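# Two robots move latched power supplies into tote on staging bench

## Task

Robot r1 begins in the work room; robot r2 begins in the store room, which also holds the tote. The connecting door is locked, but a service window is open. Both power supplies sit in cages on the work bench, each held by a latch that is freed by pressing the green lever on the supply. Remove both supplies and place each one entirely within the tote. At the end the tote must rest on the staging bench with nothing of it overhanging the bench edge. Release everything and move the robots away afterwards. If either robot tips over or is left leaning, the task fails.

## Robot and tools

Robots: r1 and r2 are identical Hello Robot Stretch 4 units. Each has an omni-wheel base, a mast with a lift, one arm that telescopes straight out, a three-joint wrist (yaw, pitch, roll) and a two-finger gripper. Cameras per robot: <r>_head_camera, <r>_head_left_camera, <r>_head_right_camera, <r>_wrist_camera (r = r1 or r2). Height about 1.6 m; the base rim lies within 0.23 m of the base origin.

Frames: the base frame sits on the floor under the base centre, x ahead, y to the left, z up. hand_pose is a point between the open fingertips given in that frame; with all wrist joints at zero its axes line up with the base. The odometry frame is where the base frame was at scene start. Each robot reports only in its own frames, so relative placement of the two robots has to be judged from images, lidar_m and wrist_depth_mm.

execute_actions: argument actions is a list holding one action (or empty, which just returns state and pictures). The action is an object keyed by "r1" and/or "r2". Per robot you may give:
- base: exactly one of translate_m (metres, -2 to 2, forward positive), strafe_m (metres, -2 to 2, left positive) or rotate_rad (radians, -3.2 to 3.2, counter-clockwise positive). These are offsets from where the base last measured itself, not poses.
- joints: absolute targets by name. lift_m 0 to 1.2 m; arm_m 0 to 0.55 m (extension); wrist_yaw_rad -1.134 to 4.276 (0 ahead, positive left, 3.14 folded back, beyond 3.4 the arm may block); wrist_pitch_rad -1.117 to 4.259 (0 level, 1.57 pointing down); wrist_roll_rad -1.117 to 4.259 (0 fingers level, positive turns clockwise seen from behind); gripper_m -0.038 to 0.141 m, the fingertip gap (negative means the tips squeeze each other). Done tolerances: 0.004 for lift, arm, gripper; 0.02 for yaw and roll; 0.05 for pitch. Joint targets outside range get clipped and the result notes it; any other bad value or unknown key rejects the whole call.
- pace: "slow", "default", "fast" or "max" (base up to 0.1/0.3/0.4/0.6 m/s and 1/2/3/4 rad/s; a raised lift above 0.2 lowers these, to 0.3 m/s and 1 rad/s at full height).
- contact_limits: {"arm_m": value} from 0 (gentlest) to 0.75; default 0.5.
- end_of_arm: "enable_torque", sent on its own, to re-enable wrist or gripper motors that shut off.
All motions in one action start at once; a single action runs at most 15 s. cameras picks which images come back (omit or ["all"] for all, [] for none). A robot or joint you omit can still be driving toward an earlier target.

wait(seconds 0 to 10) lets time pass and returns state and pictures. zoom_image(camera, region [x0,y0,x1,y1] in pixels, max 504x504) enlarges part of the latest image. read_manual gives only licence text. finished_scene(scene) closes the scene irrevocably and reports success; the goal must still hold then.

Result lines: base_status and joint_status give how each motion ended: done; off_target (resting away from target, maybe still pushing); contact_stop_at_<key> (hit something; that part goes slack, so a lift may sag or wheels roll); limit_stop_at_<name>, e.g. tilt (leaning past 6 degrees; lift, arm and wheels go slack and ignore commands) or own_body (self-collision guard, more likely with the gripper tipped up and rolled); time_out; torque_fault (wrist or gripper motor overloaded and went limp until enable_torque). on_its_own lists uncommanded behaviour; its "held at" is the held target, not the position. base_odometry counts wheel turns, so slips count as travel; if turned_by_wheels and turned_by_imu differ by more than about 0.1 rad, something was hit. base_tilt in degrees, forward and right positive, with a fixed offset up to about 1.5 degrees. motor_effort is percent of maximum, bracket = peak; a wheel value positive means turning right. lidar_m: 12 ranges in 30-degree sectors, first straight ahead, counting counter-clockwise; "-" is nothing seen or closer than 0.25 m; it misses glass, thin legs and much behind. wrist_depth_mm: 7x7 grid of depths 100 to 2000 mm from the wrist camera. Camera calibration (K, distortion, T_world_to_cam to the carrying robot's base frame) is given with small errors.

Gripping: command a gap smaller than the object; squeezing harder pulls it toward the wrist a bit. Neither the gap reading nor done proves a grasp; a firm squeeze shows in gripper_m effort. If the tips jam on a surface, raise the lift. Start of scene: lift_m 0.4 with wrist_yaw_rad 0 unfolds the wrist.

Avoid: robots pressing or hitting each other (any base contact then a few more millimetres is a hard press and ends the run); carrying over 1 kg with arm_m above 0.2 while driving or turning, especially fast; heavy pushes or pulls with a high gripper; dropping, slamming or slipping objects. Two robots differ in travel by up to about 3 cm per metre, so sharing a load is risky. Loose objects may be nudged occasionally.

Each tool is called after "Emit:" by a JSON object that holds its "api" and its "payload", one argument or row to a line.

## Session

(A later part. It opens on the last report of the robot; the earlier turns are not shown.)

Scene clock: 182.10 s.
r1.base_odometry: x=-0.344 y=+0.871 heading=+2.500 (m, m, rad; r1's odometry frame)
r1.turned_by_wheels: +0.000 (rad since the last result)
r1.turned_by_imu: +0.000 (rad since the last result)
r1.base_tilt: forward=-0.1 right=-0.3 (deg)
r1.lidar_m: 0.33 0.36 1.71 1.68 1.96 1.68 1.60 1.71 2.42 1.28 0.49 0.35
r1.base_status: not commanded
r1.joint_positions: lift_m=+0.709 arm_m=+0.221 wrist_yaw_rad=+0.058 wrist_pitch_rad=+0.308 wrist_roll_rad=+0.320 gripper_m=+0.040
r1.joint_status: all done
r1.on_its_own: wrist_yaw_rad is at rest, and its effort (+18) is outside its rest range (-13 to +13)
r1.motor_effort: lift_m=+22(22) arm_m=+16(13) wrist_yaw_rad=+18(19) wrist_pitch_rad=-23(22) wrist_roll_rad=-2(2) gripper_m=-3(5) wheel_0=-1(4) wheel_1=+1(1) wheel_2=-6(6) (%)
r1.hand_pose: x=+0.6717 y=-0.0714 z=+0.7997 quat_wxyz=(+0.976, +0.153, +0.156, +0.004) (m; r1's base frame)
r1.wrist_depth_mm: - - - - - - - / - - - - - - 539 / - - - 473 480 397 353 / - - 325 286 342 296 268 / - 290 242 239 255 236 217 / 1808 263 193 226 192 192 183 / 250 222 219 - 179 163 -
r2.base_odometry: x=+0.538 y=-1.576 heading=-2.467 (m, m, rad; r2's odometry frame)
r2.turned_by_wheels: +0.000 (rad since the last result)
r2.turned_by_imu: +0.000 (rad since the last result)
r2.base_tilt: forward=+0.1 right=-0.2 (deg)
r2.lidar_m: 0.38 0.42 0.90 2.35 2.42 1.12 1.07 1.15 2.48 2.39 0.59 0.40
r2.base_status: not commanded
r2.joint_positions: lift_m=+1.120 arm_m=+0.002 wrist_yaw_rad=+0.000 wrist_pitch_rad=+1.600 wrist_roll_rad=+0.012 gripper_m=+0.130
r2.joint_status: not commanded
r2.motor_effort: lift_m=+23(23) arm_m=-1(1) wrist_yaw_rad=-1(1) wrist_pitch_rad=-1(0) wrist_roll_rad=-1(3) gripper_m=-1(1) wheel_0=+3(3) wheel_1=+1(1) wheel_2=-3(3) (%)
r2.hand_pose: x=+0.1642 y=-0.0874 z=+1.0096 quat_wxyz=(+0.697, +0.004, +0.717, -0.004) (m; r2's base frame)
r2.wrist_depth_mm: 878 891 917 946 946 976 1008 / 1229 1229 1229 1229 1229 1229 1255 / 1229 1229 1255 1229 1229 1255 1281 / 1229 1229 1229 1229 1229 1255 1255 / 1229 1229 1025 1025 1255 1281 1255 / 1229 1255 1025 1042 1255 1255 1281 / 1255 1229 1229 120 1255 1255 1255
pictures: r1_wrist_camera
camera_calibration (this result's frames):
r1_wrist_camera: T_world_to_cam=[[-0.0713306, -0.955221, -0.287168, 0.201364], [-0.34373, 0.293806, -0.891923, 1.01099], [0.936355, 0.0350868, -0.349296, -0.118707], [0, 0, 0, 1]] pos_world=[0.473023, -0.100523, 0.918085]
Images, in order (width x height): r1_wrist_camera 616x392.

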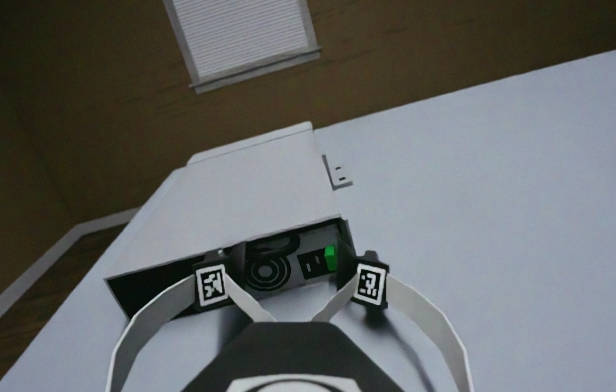

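Emit:
{"api": "execute_actions", "payload": {
  "actions": [
    {"r1":{"joints":{"gripper_m":0.015,"arm_m":0.228,"lift_m":0.708},"pace":"slow"}}
  ],
  "cameras": []
}}

Emit:
{"api": "execute_actions", "payload": {
  "actions": [
    {"r1":{"joints":{"gripper_m":-0.01,"arm_m":0.235,"lift_m":0.705},"pace":"slow"}}
  ],
  "cameras": []
}}

Emit:
{"api": "execute_actions", "payload": {
  "actions": [
    {"r1":{"joints":{"gripper_m":-0.038,"arm_m":0.241,"lift_m":0.703},"pace":"slow"}}
  ],
  "cameras": ["r1_wrist_camera"]
}}

Emit:
{"api": "zoom_image", "payload": {
  "camera": "r1_wrist_camera",
  "region": [180, 180, 420, 330]
}}

Emit:
{"api": "execute_actions", "payload": {
  "actions": [
    {"r1":{"joints":{"arm_m":0.231},"pace":"slow"}}
  ],
  "cameras": ["r1_wrist_camera"]
}}

Emit:
{"api": "zoom_image", "payload": {
  "camera": "r1_wrist_camera",
  "region": [180, 180, 420, 330]
}}

Emit:
{"api": "execute_actions", "payload": {
  "actions": [
    {"r1":{"joints":{"arm_m":0.226},"pace":"slow"}}
  ],
  "cameras": ["r1_wrist_camera"]
}}

Emit:
{"api": "zoom_image", "payload": {
  "camera": "r1_wrist_camera",
  "region": [180, 180, 420, 330]
}}

Scene clock: 183.73 s.
r1.base_odometry: x=-0.344 y=+0.871 heading=+2.500 (m, m, rad; r1's odometry frame)
r1.turned_by_wheels: +0.000 (rad since the last result)
r1.turned_by_imu: +0.000 (rad since the last result)
r1.base_tilt: forward=-0.2 right=-0.4 (deg)
r1.lidar_m: 0.33 0.37 1.68 1.65 1.98 1.68 1.60 1.72 2.40 1.29 0.47 0.35
r1.base_status: not commanded
r1.joint_positions: lift_m=+0.708 arm_m=+0.225 wrist_yaw_rad=+0.060 wrist_pitch_rad=+0.309 wrist_roll_rad=+0.320 gripper_m=+0.015
r1.joint_status: all done
r1.on_its_own: wrist_pitch_rad is at rest, and its effort (-28) is outside its rest range (-23 to +23)
r1.motor_effort: lift_m=+16(21) arm_m=+16(18) wrist_yaw_rad=+13(24) wrist_pitch_rad=-28(29) wrist_roll_rad=+0(1) gripper_m=-15(16) wheel_0=+2(2) wheel_1=+2(3) wheel_2=-8(9) (%)
r1.hand_pose: x=+0.6756 y=-0.0708 z=+0.7987 quat_wxyz=(+0.976, +0.153, +0.157, +0.005) (m; r1's base frame)
r1.wrist_depth_mm: - - - - - - - / - - - - - 615 525 / - - - 462 473 397 349 / - - 322 274 336 291 266 / - 286 236 232 254 232 215 / 1808 249 208 224 189 189 181 / 247 220 216 - 179 160 -
r2.base_odometry: x=+0.538 y=-1.576 heading=-2.467 (m, m, rad; r2's odometry frame)
r2.turned_by_wheels: +0.000 (rad since the last result)
r2.turned_by_imu: +0.000 (rad since the last result)
r2.base_tilt: forward=+0.1 right=-0.2 (deg)
r2.lidar_m: 0.38 0.40 0.89 2.35 2.42 1.10 1.07 1.14 2.46 2.37 0.60 0.41
r2.base_status: not commanded
r2.joint_positions: lift_m=+1.120 arm_m=+0.002 wrist_yaw_rad=+0.000 wrist_pitch_rad=+1.600 wrist_roll_rad=+0.012 gripper_m=+0.130
r2.joint_status: not commanded
r2.motor_effort: lift_m=+23(22) arm_m=+0(0) wrist_yaw_rad=-1(1) wrist_pitch_rad=+0(0) wrist_roll_rad=-2(1) gripper_m=-1(1) wheel_0=+3(3) wheel_1=+1(1) wheel_2=-2(3) (%)
r2.hand_pose: x=+0.1642 y=-0.0874 z=+1.0096 quat_wxyz=(+0.697, +0.004, +0.717, -0.004) (m; r2's base frame)
r2.wrist_depth_mm: 891 891 904 931 946 976 991 / 1229 1229 1255 1255 1229 1281 1281 / 1229 1229 1255 1255 1255 1255 1255 / 1229 1229 1255 1229 1255 1281 1281 / 1229 1229 1025 1042 1255 1255 1255 / 1229 1229 1042 1025 1255 1255 1255 / 1205 1255 1255 119 1255 1255 1255
pictures: none
No camera images: the call's "cameras" was empty. Leave "cameras" out to get every camera's image.

Scene clock: 184.97 s.
r1.base_odometry: x=-0.344 y=+0.871 heading=+2.500 (m, m, rad; r1's odometry frame)
r1.turned_by_wheels: +0.000 (rad since the last result)
r1.turned_by_imu: +0.000 (rad since the last result)
r1.base_tilt: forward=+0.0 right=-0.4 (deg)
r1.lidar_m: 0.34 0.35 1.70 1.69 1.96 1.69 1.63 1.74 2.42 1.30 0.49 0.33
r1.base_status: not commanded
r1.joint_positions: lift_m=+0.705 arm_m=+0.232 wrist_yaw_rad=+0.059 wrist_pitch_rad=+0.310 wrist_roll_rad=+0.320 gripper_m=-0.009
r1.joint_status: all done
r1.on_its_own: wrist_yaw_rad is at rest, and its effort (+15) is outside its rest range (-13 to +13); wrist_pitch_rad is at rest, and its effort (-28) is outside its rest range (-23 to +23)
r1.motor_effort: lift_m=+16(16) arm_m=+17(19) wrist_yaw_rad=+15(21) wrist_pitch_rad=-28(29) wrist_roll_rad=-1(1) gripper_m=-20(19) wheel_0=+3(3) wheel_1=+3(3) wheel_2=-9(9) (%)
r1.hand_pose: x=+0.6823 y=-0.0710 z=+0.7957 quat_wxyz=(+0.976, +0.153, +0.157, +0.004) (m; r1's base frame)
r1.wrist_depth_mm: - - - - - - - / - - - - - 603 512 / - - - 452 466 389 342 / - - 312 267 329 287 264 / - 276 227 228 250 226 211 / 1756 172 199 223 184 182 179 / 243 220 213 - 175 160 -
r2.base_odometry: x=+0.538 y=-1.576 heading=-2.467 (m, m, rad; r2's odometry frame)
r2.turned_by_wheels: +0.000 (rad since the last result)
r2.turned_by_imu: +0.000 (rad since the last result)
r2.base_tilt: forward=+0.2 right=-0.2 (deg)
r2.lidar_m: 0.39 0.42 0.87 2.34 2.42 1.13 1.07 1.14 2.49 2.39 0.61 0.43
r2.base_status: not commanded
r2.joint_positions: lift_m=+1.120 arm_m=+0.002 wrist_yaw_rad=+0.000 wrist_pitch_rad=+1.600 wrist_roll_rad=+0.012 gripper_m=+0.130
r2.joint_status: not commanded
r2.motor_effort: lift_m=+22(23) arm_m=-1(0) wrist_yaw_rad=-1(1) wrist_pitch_rad=+0(0) wrist_roll_rad=-2(2) gripper_m=+0(1) wheel_0=+3(3) wheel_1=+1(1) wheel_2=-2(2) (%)
r2.hand_pose: x=+0.1642 y=-0.0874 z=+1.0096 quat_wxyz=(+0.697, +0.004, +0.717, -0.004) (m; r2's base frame)
r2.wrist_depth_mm: 891 891 904 946 946 976 1008 / 1229 1229 1229 1255 1255 1229 1281 / 1229 1255 1255 1229 1255 1281 1255 / 1229 1229 1255 1255 1255 1255 1281 / 1229 1229 1042 1025 1255 1255 1281 / 1255 1229 1025 1025 1229 1281 1229 / 1229 1255 1255 120 1255 1255 1255
pictures: none
No camera images: the call's "cameras" was empty. Leave "cameras" out to get every camera's image.

Scene clock: 186.17 s.
r1.base_odometry: x=-0.344 y=+0.871 heading=+2.500 (m, m, rad; r1's odometry frame)
r1.turned_by_wheels: +0.000 (rad since the last result)
r1.turned_by_imu: +0.001 (rad since the last result)
r1.base_tilt: forward=+0.0 right=-0.4 (deg)
r1.lidar_m: 0.33 0.37 1.70 1.68 1.98 1.69 1.63 1.70 2.41 1.27 0.51 0.34
r1.base_status: not commanded
r1.joint_positions: lift_m=+0.703 arm_m=+0.238 wrist_yaw_rad=+0.059 wrist_pitch_rad=+0.310 wrist_roll_rad=+0.320 gripper_m=-0.037
r1.joint_status: all done
r1.on_its_own: wrist_yaw_rad is at rest, and its effort (+16) is outside its rest range (-13 to +13); wrist_pitch_rad is at rest, and its effort (-29) is outside its rest range (-23 to +23)
r1.motor_effort: lift_m=+16(16) arm_m=+16(18) wrist_yaw_rad=+16(24) wrist_pitch_rad=-29(29) wrist_roll_rad=-1(0) gripper_m=-25(24) wheel_0=+4(4) wheel_1=+4(4) wheel_2=-9(10) (%)
r1.hand_pose: x=+0.6885 y=-0.0711 z=+0.7935 quat_wxyz=(+0.976, +0.153, +0.157, +0.004) (m; r1's base frame)
r1.wrist_depth_mm: - - - - - - - / - - - - - 591 504 / - - - 442 459 382 338 / - - 306 262 324 282 257 / - 259 220 221 243 224 208 / 1042 167 200 219 182 177 175 / 231 218 210 - 172 157 -
r2.base_odometry: x=+0.538 y=-1.576 heading=-2.467 (m, m, rad; r2's odometry frame)
r2.turned_by_wheels: +0.000 (rad since the last result)
r2.turned_by_imu: +0.000 (rad since the last result)
r2.base_tilt: forward=+0.1 right=-0.2 (deg)
r2.lidar_m: 0.39 0.42 0.88 2.35 2.45 1.11 1.07 1.12 2.49 2.39 0.61 0.43
r2.base_status: not commanded
r2.joint_positions: lift_m=+1.120 arm_m=+0.002 wrist_yaw_rad=+0.000 wrist_pitch_rad=+1.600 wrist_roll_rad=+0.012 gripper_m=+0.130
r2.joint_status: not commanded
r2.motor_effort: lift_m=+23(23) arm_m=-1(1) wrist_yaw_rad=-1(1) wrist_pitch_rad=-1(0) wrist_roll_rad=-3(2) gripper_m=+0(1) wheel_0=+3(3) wheel_1=+1(1) wheel_2=-2(2) (%)
r2.hand_pose: x=+0.1642 y=-0.0874 z=+1.0096 quat_wxyz=(+0.697, +0.004, +0.717, -0.004) (m; r2's base frame)
r2.wrist_depth_mm: 878 891 904 917 960 976 1008 / 1229 1229 1229 1255 1255 1229 1255 / 1229 1229 1229 1255 1255 1255 1255 / 1229 1229 1255 1255 1229 1255 1255 / 1229 1229 1025 1025 1229 1255 1255 / 1229 1229 1025 1042 1255 1281 1281 / 1255 1255 1255 120 1255 1255 1281
pictures: r1_wrist_camera
camera_calibration (this result's frames):
r1_wrist_camera: T_world_to_cam=[[-0.0708427, -0.955407, -0.28667, 0.200351], [-0.346196, 0.293077, -0.891209, 1.01228], [0.935484, 0.0361082, -0.35152, -0.134182], [0, 0, 0, 1]] pos_world=[0.490165, -0.100414, 0.912417]
Images, in order (width x height): r1_wrist_camera 616x392.

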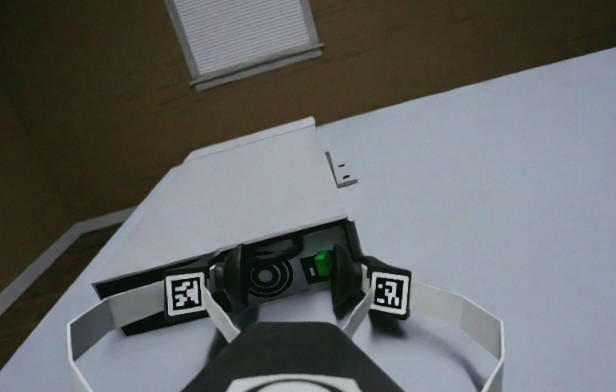

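Region (180, 180, 420, 330) of r1_wrist_camera's 616x392 image, scaled by 2.100; it fills the top 315 rows of this view, and the rest is white.

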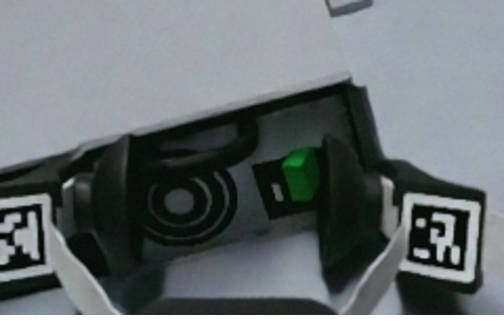

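Scene clock: 187.07 s.
r1.base_odometry: x=-0.344 y=+0.871 heading=+2.501 (m, m, rad; r1's odometry frame)
r1.turned_by_wheels: +0.000 (rad since the last result)
r1.turned_by_imu: +0.000 (rad since the last result)
r1.base_tilt: forward=-0.1 right=-0.4 (deg)
r1.lidar_m: 0.33 0.38 1.71 1.70 1.95 1.67 1.62 1.71 2.41 1.27 0.49 0.35
r1.base_status: not commanded
r1.joint_positions: lift_m=+0.703 arm_m=+0.233 wrist_yaw_rad=+0.066 wrist_pitch_rad=+0.306 wrist_roll_rad=+0.320 gripper_m=-0.037
r1.joint_status: all done
r1.motor_effort: lift_m=+17(17) arm_m=-9(15) wrist_yaw_rad=-3(17) wrist_pitch_rad=-16(30) wrist_roll_rad=-1(1) gripper_m=-31(31) wheel_0=+2(4) wheel_1=+2(4) wheel_2=-1(9) (%)
r1.hand_pose: x=+0.6838 y=-0.0692 z=+0.7946 quat_wxyz=(+0.976, +0.152, +0.155, +0.008) (m; r1's base frame)
r1.wrist_depth_mm: - - - - - - - / - - - - - - 517 / - - - 439 466 389 345 / - - 310 267 329 287 263 / - 278 226 224 242 226 211 / 1863 167 193 221 183 178 177 / 239 219 211 - 174 158 -
r2.base_odometry: x=+0.538 y=-1.576 heading=-2.467 (m, m, rad; r2's odometry frame)
r2.turned_by_wheels: +0.000 (rad since the last result)
r2.turned_by_imu: +0.000 (rad since the last result)
r2.base_tilt: forward=+0.2 right=-0.2 (deg)
r2.lidar_m: 0.38 0.42 0.89 2.33 2.40 1.13 1.06 1.15 2.47 2.38 0.58 0.43
r2.base_status: not commanded
r2.joint_positions: lift_m=+1.120 arm_m=+0.002 wrist_yaw_rad=+0.000 wrist_pitch_rad=+1.600 wrist_roll_rad=+0.012 gripper_m=+0.130
r2.joint_status: not commanded
r2.motor_effort: lift_m=+23(23) arm_m=-1(0) wrist_yaw_rad=-1(1) wrist_pitch_rad=-1(0) wrist_roll_rad=-2(2) gripper_m=+0(0) wheel_0=+3(3) wheel_1=+1(1) wheel_2=-3(2) (%)
r2.hand_pose: x=+0.1642 y=-0.0874 z=+1.0096 quat_wxyz=(+0.697, +0.004, +0.717, -0.004) (m; r2's base frame)
r2.wrist_depth_mm: 891 891 917 931 946 960 1008 / 1229 1229 1229 1229 1229 1229 1255 / 1229 1255 1229 1255 1255 1255 1255 / 1229 1255 1229 1255 1255 1255 1255 / 1205 1229 1042 1025 1255 1281 1255 / 1229 1255 1025 1025 1255 1255 1281 / 1229 1255 1255 119 1255 1255 1255
pictures: r1_wrist_camera
camera_calibration (this result's frames):
r1_wrist_camera: T_world_to_cam=[[-0.0630223, -0.955817, -0.287129, 0.19717], [-0.344205, 0.290865, -0.892704, 1.01076], [0.936777, 0.0425708, -0.347328, -0.133245], [0, 0, 0, 1]] pos_world=[0.485155, -0.0998623, 0.91264]
Images, in order (width x height): r1_wrist_camera 616x392.

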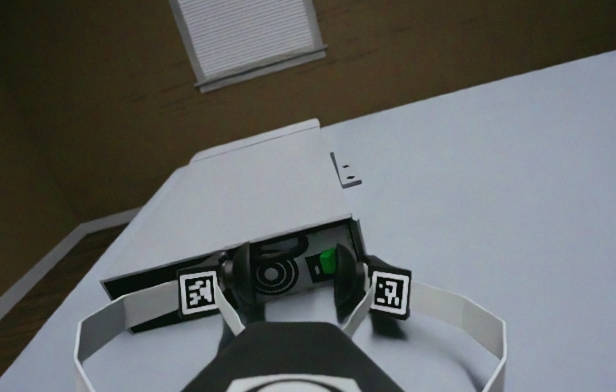

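Region (180, 180, 420, 330) of r1_wrist_camera's 616x392 image, scaled by 2.100; it fills the top 315 rows of this view, and the rest is white.

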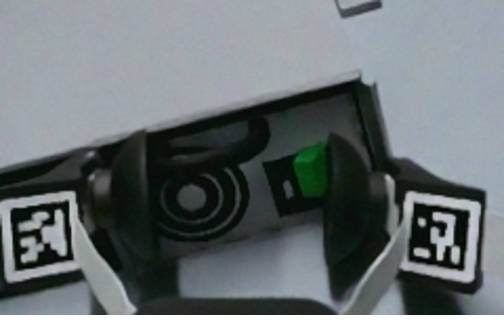

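Scene clock: 187.80 s.
r1.base_odometry: x=-0.344 y=+0.871 heading=+2.501 (m, m, rad; r1's odometry frame)
r1.turned_by_wheels: +0.000 (rad since the last result)
r1.turned_by_imu: +0.000 (rad since the last result)
r1.base_tilt: forward=+0.0 right=-0.4 (deg)
r1.lidar_m: 0.33 0.36 1.70 1.67 1.96 1.67 1.63 1.73 2.41 1.24 0.50 0.36
r1.base_status: not commanded
r1.joint_positions: lift_m=+0.703 arm_m=+0.228 wrist_yaw_rad=+0.068 wrist_pitch_rad=+0.303 wrist_roll_rad=+0.319 gripper_m=-0.037
r1.joint_status: all done
r1.motor_effort: lift_m=+18(18) arm_m=-11(10) wrist_yaw_rad=-10(9) wrist_pitch_rad=-9(18) wrist_roll_rad=+0(1) gripper_m=-32(32) wheel_0=+1(1) wheel_1=+1(1) wheel_2=+2(2) (%)
r1.hand_pose: x=+0.6796 y=-0.0685 z=+0.7954 quat_wxyz=(+0.976, +0.152, +0.154, +0.009) (m; r1's base frame)
r1.wrist_depth_mm: - - - - - - - / - - - - - - 530 / - - - 452 477 397 349 / - - 319 266 334 291 265 / - 293 230 229 245 230 212 / 1921 163 182 224 182 177 179 / 245 222 213 - 176 160 -
r2.base_odometry: x=+0.538 y=-1.576 heading=-2.467 (m, m, rad; r2's odometry frame)
r2.turned_by_wheels: +0.000 (rad since the last result)
r2.turned_by_imu: +0.000 (rad since the last result)
r2.base_tilt: forward=+0.2 right=-0.2 (deg)
r2.lidar_m: 0.39 0.40 0.92 2.33 2.42 1.12 1.06 1.14 2.47 2.38 0.60 0.41
r2.base_status: not commanded
r2.joint_positions: lift_m=+1.120 arm_m=+0.002 wrist_yaw_rad=+0.000 wrist_pitch_rad=+1.600 wrist_roll_rad=+0.012 gripper_m=+0.130
r2.joint_status: not commanded
r2.motor_effort: lift_m=+22(23) arm_m=+0(1) wrist_yaw_rad=-1(1) wrist_pitch_rad=+0(0) wrist_roll_rad=-2(3) gripper_m=+0(0) wheel_0=+3(3) wheel_1=+1(1) wheel_2=-3(2) (%)
r2.hand_pose: x=+0.1642 y=-0.0874 z=+1.0096 quat_wxyz=(+0.697, +0.004, +0.717, -0.004) (m; r2's base frame)
r2.wrist_depth_mm: 891 904 917 917 946 960 991 / 1229 1205 1229 1229 1229 1229 1255 / 1229 1229 1255 1229 1255 1255 1281 / 1229 1229 1229 1255 1229 1255 1281 / 1255 1255 1042 1025 1255 1281 1281 / 1229 1229 1025 1025 1229 1255 1281 / 1255 1229 1255 120 1255 1255 1255
pictures: r1_wrist_camera
camera_calibration (this result's frames):
r1_wrist_camera: T_world_to_cam=[[-0.0599584, -0.955995, -0.28719, 0.1957], [-0.342466, 0.289946, -0.893671, 1.00929], [0.937615, 0.0447698, -0.344781, -0.131519], [0, 0, 0, 1]] pos_world=[0.480697, -0.0996643, 0.912834]
Images, in order (width x height): r1_wrist_camera 616x392.

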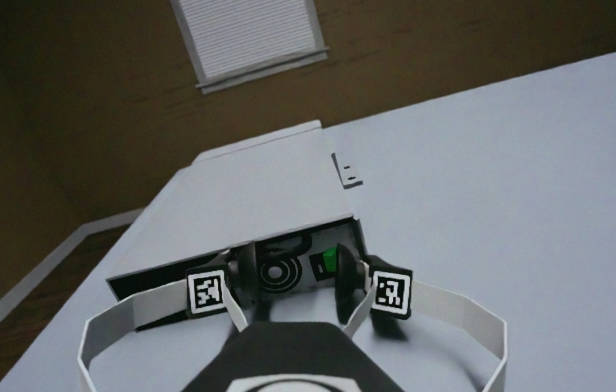

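Region (180, 180, 420, 330) of r1_wrist_camera's 616x392 image, scaled by 2.100; it fills the top 315 rows of this view, and the rest is white.

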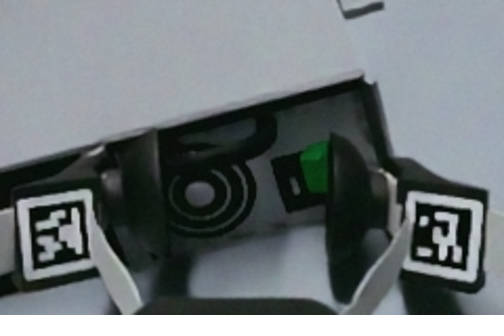

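Emit:
{"api": "execute_actions", "payload": {
  "actions": [
    {"r1":{"joints":{"arm_m":0.220,"wrist_yaw_rad":0.115},"base":{"strafe_m":-0.013},"pace":"slow"}}
  ],
  "cameras": ["r1_wrist_camera"]
}}

Emit:
{"api": "zoom_image", "payload": {
  "camera": "r1_wrist_camera",
  "region": [180, 180, 420, 330]
}}

Scene clock: 188.97 s.
r1.base_odometry: x=-0.337 y=+0.881 heading=+2.502 (m, m, rad; r1's odometry frame)
r1.turned_by_wheels: +0.002 (rad since the last result)
r1.turned_by_imu: +0.002 (rad since the last result)
r1.base_tilt: forward=+0.0 right=-0.3 (deg)
r1.lidar_m: 0.34 0.37 1.72 1.71 1.96 1.67 1.62 1.73 2.43 1.27 0.48 0.36
r1.base_status: done
r1.joint_positions: lift_m=+0.703 arm_m=+0.221 wrist_yaw_rad=+0.129 wrist_pitch_rad=+0.308 wrist_roll_rad=+0.319 gripper_m=-0.037
r1.joint_status: all done
r1.on_its_own: wrist_yaw_rad is at rest, and its effort (-43) is outside its rest range (-13 to +13); wrist_pitch_rad is at rest, and its effort (-25) is outside its rest range (-23 to +23)
r1.motor_effort: lift_m=+19(19) arm_m=-6(9) wrist_yaw_rad=-43(44) wrist_pitch_rad=-25(26) wrist_roll_rad=+2(2) gripper_m=-17(33) wheel_0=+13(13) wheel_1=+5(7) wheel_2=+4(4) (%)
r1.hand_pose: x=+0.6759 y=-0.0512 z=+0.7938 quat_wxyz=(+0.975, +0.147, +0.161, +0.039) (m; r1's base frame)
r1.wrist_depth_mm: - - - - - - - / - - - - - 603 504 / - - - 387 459 377 334 / - - 303 254 309 281 257 / - 334 241 226 236 223 207 / 1863 249 181 190 177 183 174 / 240 211 209 - 169 154 -
r2.base_odometry: x=+0.538 y=-1.576 heading=-2.467 (m, m, rad; r2's odometry frame)
r2.turned_by_wheels: +0.000 (rad since the last result)
r2.turned_by_imu: +0.000 (rad since the last result)
r2.base_tilt: forward=+0.1 right=-0.2 (deg)
r2.lidar_m: 0.39 0.42 0.89 2.34 2.44 1.12 1.05 1.16 2.48 2.38 0.60 0.41
r2.base_status: not commanded
r2.joint_positions: lift_m=+1.120 arm_m=+0.002 wrist_yaw_rad=+0.000 wrist_pitch_rad=+1.600 wrist_roll_rad=+0.012 gripper_m=+0.130
r2.joint_status: not commanded
r2.motor_effort: lift_m=+23(22) arm_m=+0(0) wrist_yaw_rad=-1(1) wrist_pitch_rad=+0(1) wrist_roll_rad=-3(3) gripper_m=-2(1) wheel_0=+3(3) wheel_1=+1(1) wheel_2=-3(2) (%)
r2.hand_pose: x=+0.1642 y=-0.0874 z=+1.0096 quat_wxyz=(+0.697, +0.004, +0.717, -0.004) (m; r2's base frame)
r2.wrist_depth_mm: 891 891 917 931 946 976 991 / 1229 1229 1229 1229 1255 1255 1255 / 1229 1255 1229 1229 1255 1281 1255 / 1229 1229 1229 1255 1255 1255 1255 / 1229 1205 1025 1025 1281 1255 1255 / 1229 1255 1042 1025 1255 1255 1255 / 1229 1229 1255 120 1255 1281 1281
pictures: r1_wrist_camera
camera_calibration (this result's frames):
r1_wrist_camera: T_world_to_cam=[[-0.00276761, -0.958054, -0.286576, 0.172292], [-0.364173, 0.267864, -0.891979, 1.01385], [0.931327, 0.101895, -0.349639, -0.118362], [0, 0, 0, 1]] pos_world=[0.479928, -0.0944483, 0.912327]
Images, in order (width x height): r1_wrist_camera 616x392.

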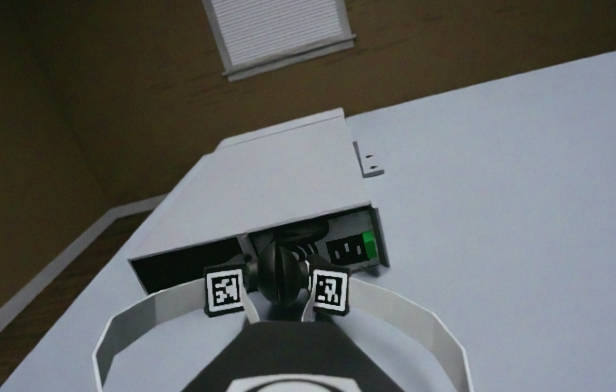

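Region (180, 180, 420, 330) of r1_wrist_camera's 616x392 image, scaled by 2.100; it fills the top 315 rows of this view, and the rest is white.

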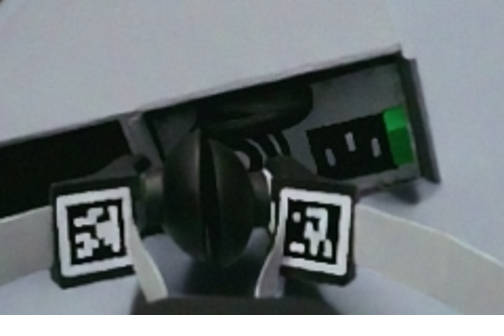

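Emit:
{"api": "execute_actions", "payload": {
  "actions": [
    {"r1":{"joints":{"arm_m":0.185,"lift_m":0.709}}}
  ],
  "cameras": []
}}

Emit:
{"api": "execute_actions", "payload": {
  "actions": [
    {"r1":{"joints":{"gripper_m":0.07}}}
  ],
  "cameras": []
}}

Emit:
{"api": "execute_actions", "payload": {
  "actions": [
    {"r1":{"joints":{"arm_m":0.208},"pace":"slow"}}
  ],
  "cameras": ["r1_wrist_camera"]
}}

Emit:
{"api": "execute_actions", "payload": {
  "actions": [
    {"r1":{"joints":{"gripper_m":0.04},"pace":"slow"}}
  ],
  "cameras": ["r1_wrist_camera"]
}}

Scene clock: 190.10 s.
r1.base_odometry: x=-0.337 y=+0.881 heading=+2.501 (m, m, rad; r1's odometry frame)
r1.turned_by_wheels: -0.002 (rad since the last result)
r1.turned_by_imu: -0.002 (rad since the last result)
r1.base_tilt: forward=+0.0 right=-0.3 (deg)
r1.lidar_m: 0.35 0.36 1.71 1.71 1.98 1.71 1.62 1.71 2.41 1.23 0.47 0.36
r1.base_status: not commanded
r1.joint_positions: lift_m=+0.709 arm_m=+0.187 wrist_yaw_rad=+0.115 wrist_pitch_rad=+0.302 wrist_roll_rad=+0.320 gripper_m=-0.037
r1.joint_status: all done
r1.motor_effort: lift_m=+22(25) arm_m=-9(11) wrist_yaw_rad=-2(45) wrist_pitch_rad=-8(24) wrist_roll_rad=-2(3) gripper_m=-19(17) wheel_0=+0(13) wheel_1=+0(5) wheel_2=+0(5) (%)
r1.hand_pose: x=+0.6411 y=-0.0552 z=+0.8011 quat_wxyz=(+0.976, +0.149, +0.158, +0.032) (m; r1's base frame)
r1.wrist_depth_mm: - - - - - - - / - - - - - - 549 / - - - 473 500 413 362 / - - 338 289 349 303 274 / - 370 289 255 266 239 221 / 1921 290 182 198 177 196 185 / 257 224 223 - 182 164 -
r2.base_odometry: x=+0.538 y=-1.576 heading=-2.467 (m, m, rad; r2's odometry frame)
r2.turned_by_wheels: +0.000 (rad since the last result)
r2.turned_by_imu: +0.000 (rad since the last result)
r2.base_tilt: forward=+0.1 right=-0.1 (deg)
r2.lidar_m: 0.39 0.42 0.90 2.36 2.44 1.14 1.07 1.13 2.48 2.39 0.60 0.41
r2.base_status: not commanded
r2.joint_positions: lift_m=+1.120 arm_m=+0.002 wrist_yaw_rad=+0.000 wrist_pitch_rad=+1.600 wrist_roll_rad=+0.012 gripper_m=+0.130
r2.joint_status: not commanded
r2.motor_effort: lift_m=+23(22) arm_m=+0(0) wrist_yaw_rad=-1(1) wrist_pitch_rad=+0(0) wrist_roll_rad=-4(2) gripper_m=-1(1) wheel_0=+3(3) wheel_1=+1(1) wheel_2=-3(2) (%)
r2.hand_pose: x=+0.1642 y=-0.0874 z=+1.0096 quat_wxyz=(+0.697, +0.004, +0.717, -0.004) (m; r2's base frame)
r2.wrist_depth_mm: 878 891 904 917 946 976 1008 / 1229 1229 1229 1255 1229 1229 1255 / 1229 1229 1229 1229 1255 1255 1255 / 1229 1255 1255 1255 1281 1255 1255 / 1229 1229 1025 1042 1229 1255 1255 / 1205 1229 1008 1042 1255 1255 1255 / 1205 1229 1229 119 1255 1255 1281
pictures: none
No camera images: the call's "cameras" was empty. Leave "cameras" out to get every camera's image.

Scene clock: 191.87 s.
r1.base_odometry: x=-0.337 y=+0.881 heading=+2.501 (m, m, rad; r1's odometry frame)
r1.turned_by_wheels: +0.000 (rad since the last result)
r1.turned_by_imu: +0.000 (rad since the last result)
r1.base_tilt: forward=-0.1 right=-0.3 (deg)
r1.lidar_m: 0.33 0.35 1.73 1.68 1.94 1.68 1.61 1.74 2.46 1.27 0.49 0.37
r1.base_status: not commanded
r1.joint_positions: lift_m=+0.709 arm_m=+0.187 wrist_yaw_rad=+0.115 wrist_pitch_rad=+0.302 wrist_roll_rad=+0.320 gripper_m=+0.070
r1.joint_status: all done
r1.motor_effort: lift_m=+22(22) arm_m=-9(9) wrist_yaw_rad=-1(1) wrist_pitch_rad=-7(8) wrist_roll_rad=-2(0) gripper_m=-2(18) wheel_0=-1(0) wheel_1=+0(0) wheel_2=+0(0) (%)
r1.hand_pose: x=+0.6411 y=-0.0552 z=+0.8011 quat_wxyz=(+0.976, +0.149, +0.158, +0.032) (m; r1's base frame)
r1.wrist_depth_mm: - - - - - - - / - - - - - - 554 / - - - 466 500 415 364 / - - 340 290 347 304 276 / - 368 270 272 251 239 222 / 1863 282 239 232 198 196 186 / 255 230 223 - 182 165 -
r2.base_odometry: x=+0.538 y=-1.576 heading=-2.467 (m, m, rad; r2's odometry frame)
r2.turned_by_wheels: +0.000 (rad since the last result)
r2.turned_by_imu: +0.000 (rad since the last result)
r2.base_tilt: forward=+0.1 right=-0.2 (deg)
r2.lidar_m: 0.38 0.42 0.92 2.33 2.45 1.10 1.05 1.14 2.49 2.40 0.59 0.44
r2.base_status: not commanded
r2.joint_positions: lift_m=+1.120 arm_m=+0.002 wrist_yaw_rad=+0.000 wrist_pitch_rad=+1.600 wrist_roll_rad=+0.012 gripper_m=+0.130
r2.joint_status: not commanded
r2.motor_effort: lift_m=+23(23) arm_m=+0(1) wrist_yaw_rad=-1(2) wrist_pitch_rad=-1(0) wrist_roll_rad=-2(3) gripper_m=+0(1) wheel_0=+3(3) wheel_1=+1(1) wheel_2=-2(2) (%)
r2.hand_pose: x=+0.1642 y=-0.0874 z=+1.0096 quat_wxyz=(+0.697, +0.004, +0.717, -0.004) (m; r2's base frame)
r2.wrist_depth_mm: 878 904 917 931 946 976 1008 / 1229 1255 1229 1229 1255 1255 1255 / 1205 1229 1229 1229 1229 1255 1255 / 1205 1229 1255 1255 1255 1229 1255 / 1229 1255 1025 1042 1281 1255 1255 / 1229 1255 1025 1042 1229 1281 1255 / 1255 1255 1229 119 1255 1255 1255
pictures: none
No camera images: the call's "cameras" was empty. Leave "cameras" out to get every camera's image.

Scene clock: 193.10 s.
r1.base_odometry: x=-0.337 y=+0.881 heading=+2.501 (m, m, rad; r1's odometry frame)
r1.turned_by_wheels: +0.000 (rad since the last result)
r1.turned_by_imu: +0.000 (rad since the last result)
r1.base_tilt: forward=+0.0 right=-0.4 (deg)
r1.lidar_m: 0.34 0.35 1.74 1.67 1.95 1.68 1.61 1.72 2.40 1.25 0.49 0.36
r1.base_status: not commanded
r1.joint_positions: lift_m=+0.709 arm_m=+0.206 wrist_yaw_rad=+0.114 wrist_pitch_rad=+0.302 wrist_roll_rad=+0.320 gripper_m=+0.070
r1.joint_status: all done
r1.motor_effort: lift_m=+22(23) arm_m=+9(13) wrist_yaw_rad=+2(1) wrist_pitch_rad=-8(8) wrist_roll_rad=+0(0) gripper_m=-2(2) wheel_0=+0(0) wheel_1=+0(0) wheel_2=+0(0) (%)
r1.hand_pose: x=+0.6608 y=-0.0555 z=+0.8011 quat_wxyz=(+0.976, +0.149, +0.157, +0.032) (m; r1's base frame)
r1.wrist_depth_mm: - - - - - - - / - - - - - - 559 / - - - 473 500 413 366 / - - 338 282 349 303 274 / - 362 252 253 247 238 221 / 1863 276 239 230 198 196 186 / 254 228 223 - 182 164 -
r2.base_odometry: x=+0.538 y=-1.576 heading=-2.467 (m, m, rad; r2's odometry frame)
r2.turned_by_wheels: +0.000 (rad since the last result)
r2.turned_by_imu: +0.000 (rad since the last result)
r2.base_tilt: forward=+0.1 right=-0.3 (deg)
r2.lidar_m: 0.40 0.42 0.87 2.34 2.45 1.10 1.06 1.15 2.47 2.38 0.59 0.44
r2.base_status: not commanded
r2.joint_positions: lift_m=+1.120 arm_m=+0.002 wrist_yaw_rad=+0.000 wrist_pitch_rad=+1.600 wrist_roll_rad=+0.012 gripper_m=+0.130
r2.joint_status: not commanded
r2.motor_effort: lift_m=+23(23) arm_m=+0(0) wrist_yaw_rad=-1(1) wrist_pitch_rad=+0(0) wrist_roll_rad=-1(1) gripper_m=+0(0) wheel_0=+3(3) wheel_1=+1(1) wheel_2=-2(3) (%)
r2.hand_pose: x=+0.1642 y=-0.0874 z=+1.0096 quat_wxyz=(+0.697, +0.004, +0.717, -0.004) (m; r2's base frame)
r2.wrist_depth_mm: 878 904 904 931 946 976 1008 / 1229 1229 1229 1229 1255 1255 1229 / 1229 1255 1205 1255 1255 1255 1229 / 1205 1205 1229 1255 1255 1255 1281 / 1229 1229 1042 1025 1255 1255 1281 / 1229 1229 1025 1025 1255 1281 1255 / 1229 1255 1229 119 1255 1255 1281
pictures: r1_wrist_camera
camera_calibration (this result's frames):
r1_wrist_camera: T_world_to_cam=[[-0.0158489, -0.957602, -0.287659, 0.179802], [-0.355027, 0.274338, -0.893697, 1.01169], [0.934722, 0.0879626, -0.344323, -0.108562], [0, 0, 0, 1]] pos_world=[0.463502, -0.0958158, 0.918482]
Images, in order (width x height): r1_wrist_camera 616x392.

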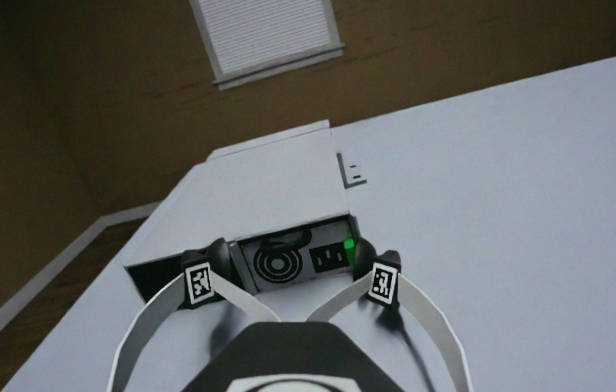

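Scene clock: 194.57 s.
r1.base_odometry: x=-0.337 y=+0.881 heading=+2.501 (m, m, rad; r1's odometry frame)
r1.turned_by_wheels: +0.000 (rad since the last result)
r1.turned_by_imu: +0.000 (rad since the last result)
r1.base_tilt: forward=+0.0 right=-0.4 (deg)
r1.lidar_m: 0.34 0.38 1.73 1.67 1.98 1.70 1.62 1.73 2.45 1.27 0.46 0.35
r1.base_status: not commanded
r1.joint_positions: lift_m=+0.709 arm_m=+0.206 wrist_yaw_rad=+0.111 wrist_pitch_rad=+0.304 wrist_roll_rad=+0.320 gripper_m=+0.040
r1.joint_status: all done
r1.motor_effort: lift_m=+22(22) arm_m=+9(9) wrist_yaw_rad=+12(12) wrist_pitch_rad=-13(13) wrist_roll_rad=+0(1) gripper_m=-5(5) wheel_0=-2(2) wheel_1=+0(0) wheel_2=-1(1) (%)
r1.hand_pose: x=+0.6606 y=-0.0565 z=+0.8006 quat_wxyz=(+0.976, +0.149, +0.158, +0.030) (m; r1's base frame)
r1.wrist_depth_mm: - - - - - - - / - - - - - - 539 / - - - 462 492 410 359 / - - 330 285 343 300 271 / - 349 253 250 256 237 220 / 1921 278 196 224 196 195 184 / 252 224 221 - 180 163 -
r2.base_odometry: x=+0.538 y=-1.576 heading=-2.467 (m, m, rad; r2's odometry frame)
r2.turned_by_wheels: +0.000 (rad since the last result)
r2.turned_by_imu: +0.000 (rad since the last result)
r2.base_tilt: forward=+0.1 right=-0.2 (deg)
r2.lidar_m: 0.39 0.41 0.89 2.32 2.46 1.14 1.06 1.15 2.45 2.37 0.59 0.40
r2.base_status: not commanded
r2.joint_positions: lift_m=+1.120 arm_m=+0.002 wrist_yaw_rad=+0.000 wrist_pitch_rad=+1.600 wrist_roll_rad=+0.012 gripper_m=+0.130
r2.joint_status: not commanded
r2.motor_effort: lift_m=+23(23) arm_m=+0(1) wrist_yaw_rad=-1(1) wrist_pitch_rad=-1(0) wrist_roll_rad=+1(3) gripper_m=+0(0) wheel_0=+3(3) wheel_1=+1(1) wheel_2=-2(3) (%)
r2.hand_pose: x=+0.1642 y=-0.0874 z=+1.0096 quat_wxyz=(+0.697, +0.004, +0.717, -0.004) (m; r2's base frame)
r2.wrist_depth_mm: 878 904 904 931 946 976 1008 / 1229 1229 1229 1229 1229 1255 1255 / 1229 1255 1229 1255 1229 1255 1229 / 1229 1229 1255 1229 1255 1229 1255 / 1229 1229 1025 1025 1229 1255 1255 / 1229 1255 1025 1025 1229 1255 1255 / 1255 1255 1229 120 1281 1281 1229
pictures: r1_wrist_camera
camera_calibration (this result's frames):
r1_wrist_camera: T_world_to_cam=[[-0.0197564, -0.957566, -0.287536, 0.181172], [-0.355603, 0.275517, -0.893105, 1.01142], [0.934428, 0.0846041, -0.345956, -0.107099], [0, 0, 0, 1]] pos_world=[0.463321, -0.096119, 0.91835]
Images, in order (width x height): r1_wrist_camera 616x392.

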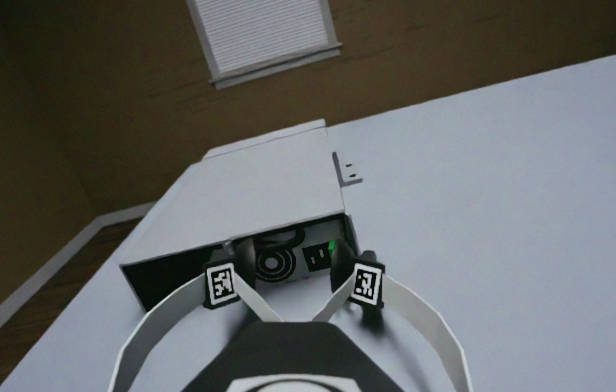

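Emit:
{"api": "execute_actions", "payload": {
  "actions": [
    {"r1":{"joints":{"arm_m":0.222,"gripper_m":0.043},"pace":"slow"}}
  ],
  "cameras": ["r1_wrist_camera"]
}}

Emit:
{"api": "zoom_image", "payload": {
  "camera": "r1_wrist_camera",
  "region": [180, 180, 420, 330]
}}

Scene clock: 195.70 s.
r1.base_odometry: x=-0.336 y=+0.881 heading=+2.500 (m, m, rad; r1's odometry frame)
r1.turned_by_wheels: +0.000 (rad since the last result)
r1.turned_by_imu: +0.000 (rad since the last result)
r1.base_tilt: forward=-0.1 right=-0.3 (deg)
r1.lidar_m: 0.32 0.36 1.71 1.69 1.93 1.71 1.62 1.73 2.40 1.24 0.49 0.37
r1.base_status: not commanded
r1.joint_positions: lift_m=+0.709 arm_m=+0.219 wrist_yaw_rad=+0.105 wrist_pitch_rad=+0.309 wrist_roll_rad=+0.320 gripper_m=+0.043
r1.joint_status: all done
r1.on_its_own: wrist_yaw_rad is at rest, and its effort (+27) is outside its rest range (-13 to +13); wrist_pitch_rad is at rest, and its effort (-26) is outside its rest range (-23 to +23)
r1.motor_effort: lift_m=+22(23) arm_m=+17(19) wrist_yaw_rad=+27(26) wrist_pitch_rad=-26(27) wrist_roll_rad=-2(1) gripper_m=-3(6) wheel_0=-1(2) wheel_1=+1(1) wheel_2=-8(8) (%)
r1.hand_pose: x=+0.6724 y=-0.0580 z=+0.7993 quat_wxyz=(+0.975, +0.149, +0.160, +0.027) (m; r1's base frame)
r1.wrist_depth_mm: - - - - - - - / - - - - - - 535 / - - - 449 480 399 353 / - - 322 279 336 296 267 / - 304 243 236 256 235 218 / 1808 270 193 228 194 192 182 / 249 222 219 - 180 162 -
r2.base_odometry: x=+0.538 y=-1.576 heading=-2.467 (m, m, rad; r2's odometry frame)
r2.turned_by_wheels: +0.000 (rad since the last result)
r2.turned_by_imu: +0.000 (rad since the last result)
r2.base_tilt: forward=+0.1 right=-0.2 (deg)
r2.lidar_m: 0.40 0.41 0.90 2.33 2.42 1.11 1.06 1.15 2.47 2.39 0.59 0.41
r2.base_status: not commanded
r2.joint_positions: lift_m=+1.120 arm_m=+0.002 wrist_yaw_rad=+0.000 wrist_pitch_rad=+1.600 wrist_roll_rad=+0.012 gripper_m=+0.130
r2.joint_status: not commanded
r2.motor_effort: lift_m=+22(23) arm_m=+0(1) wrist_yaw_rad=-1(1) wrist_pitch_rad=+0(1) wrist_roll_rad=-2(3) gripper_m=-1(0) wheel_0=+3(3) wheel_1=+1(1) wheel_2=-2(2) (%)
r2.hand_pose: x=+0.1642 y=-0.0874 z=+1.0096 quat_wxyz=(+0.697, +0.004, +0.717, -0.004) (m; r2's base frame)
r2.wrist_depth_mm: 878 904 904 931 946 976 1008 / 1229 1229 1229 1255 1255 1255 1255 / 1205 1229 1255 1229 1229 1255 1281 / 1229 1229 1255 1255 1255 1255 1281 / 1229 1255 1042 1042 1255 1255 1281 / 1229 1229 1025 1025 1255 1255 1281 / 1229 1281 1255 120 1255 1281 1255
pictures: r1_wrist_camera
camera_calibration (this result's frames):
r1_wrist_camera: T_world_to_cam=[[-0.0260012, -0.957587, -0.28697, 0.183356], [-0.358363, 0.276916, -0.891568, 1.01562], [0.93322, 0.0796577, -0.350364, -0.114486], [0, 0, 0, 1]] pos_world=[0.475569, -0.0965432, 0.918002]
Images, in order (width x height): r1_wrist_camera 616x392.

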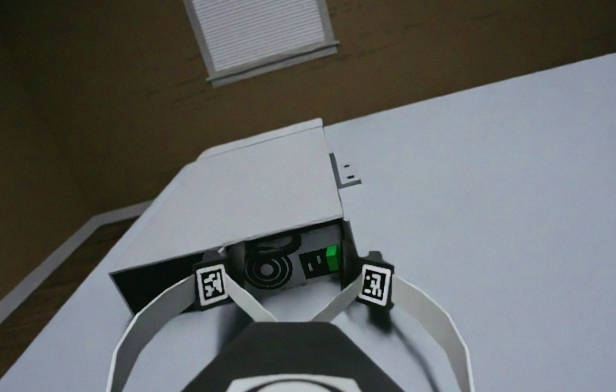

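Region (180, 180, 420, 330) of r1_wrist_camera's 616x392 image, scaled by 2.100; it fills the top 315 rows of this view, and the rest is white.

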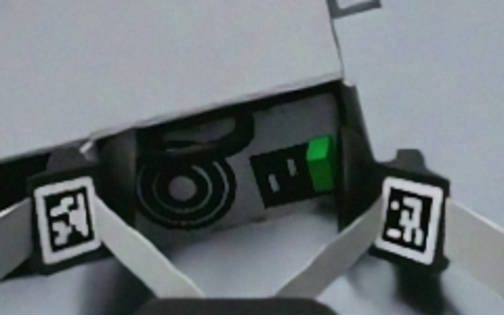

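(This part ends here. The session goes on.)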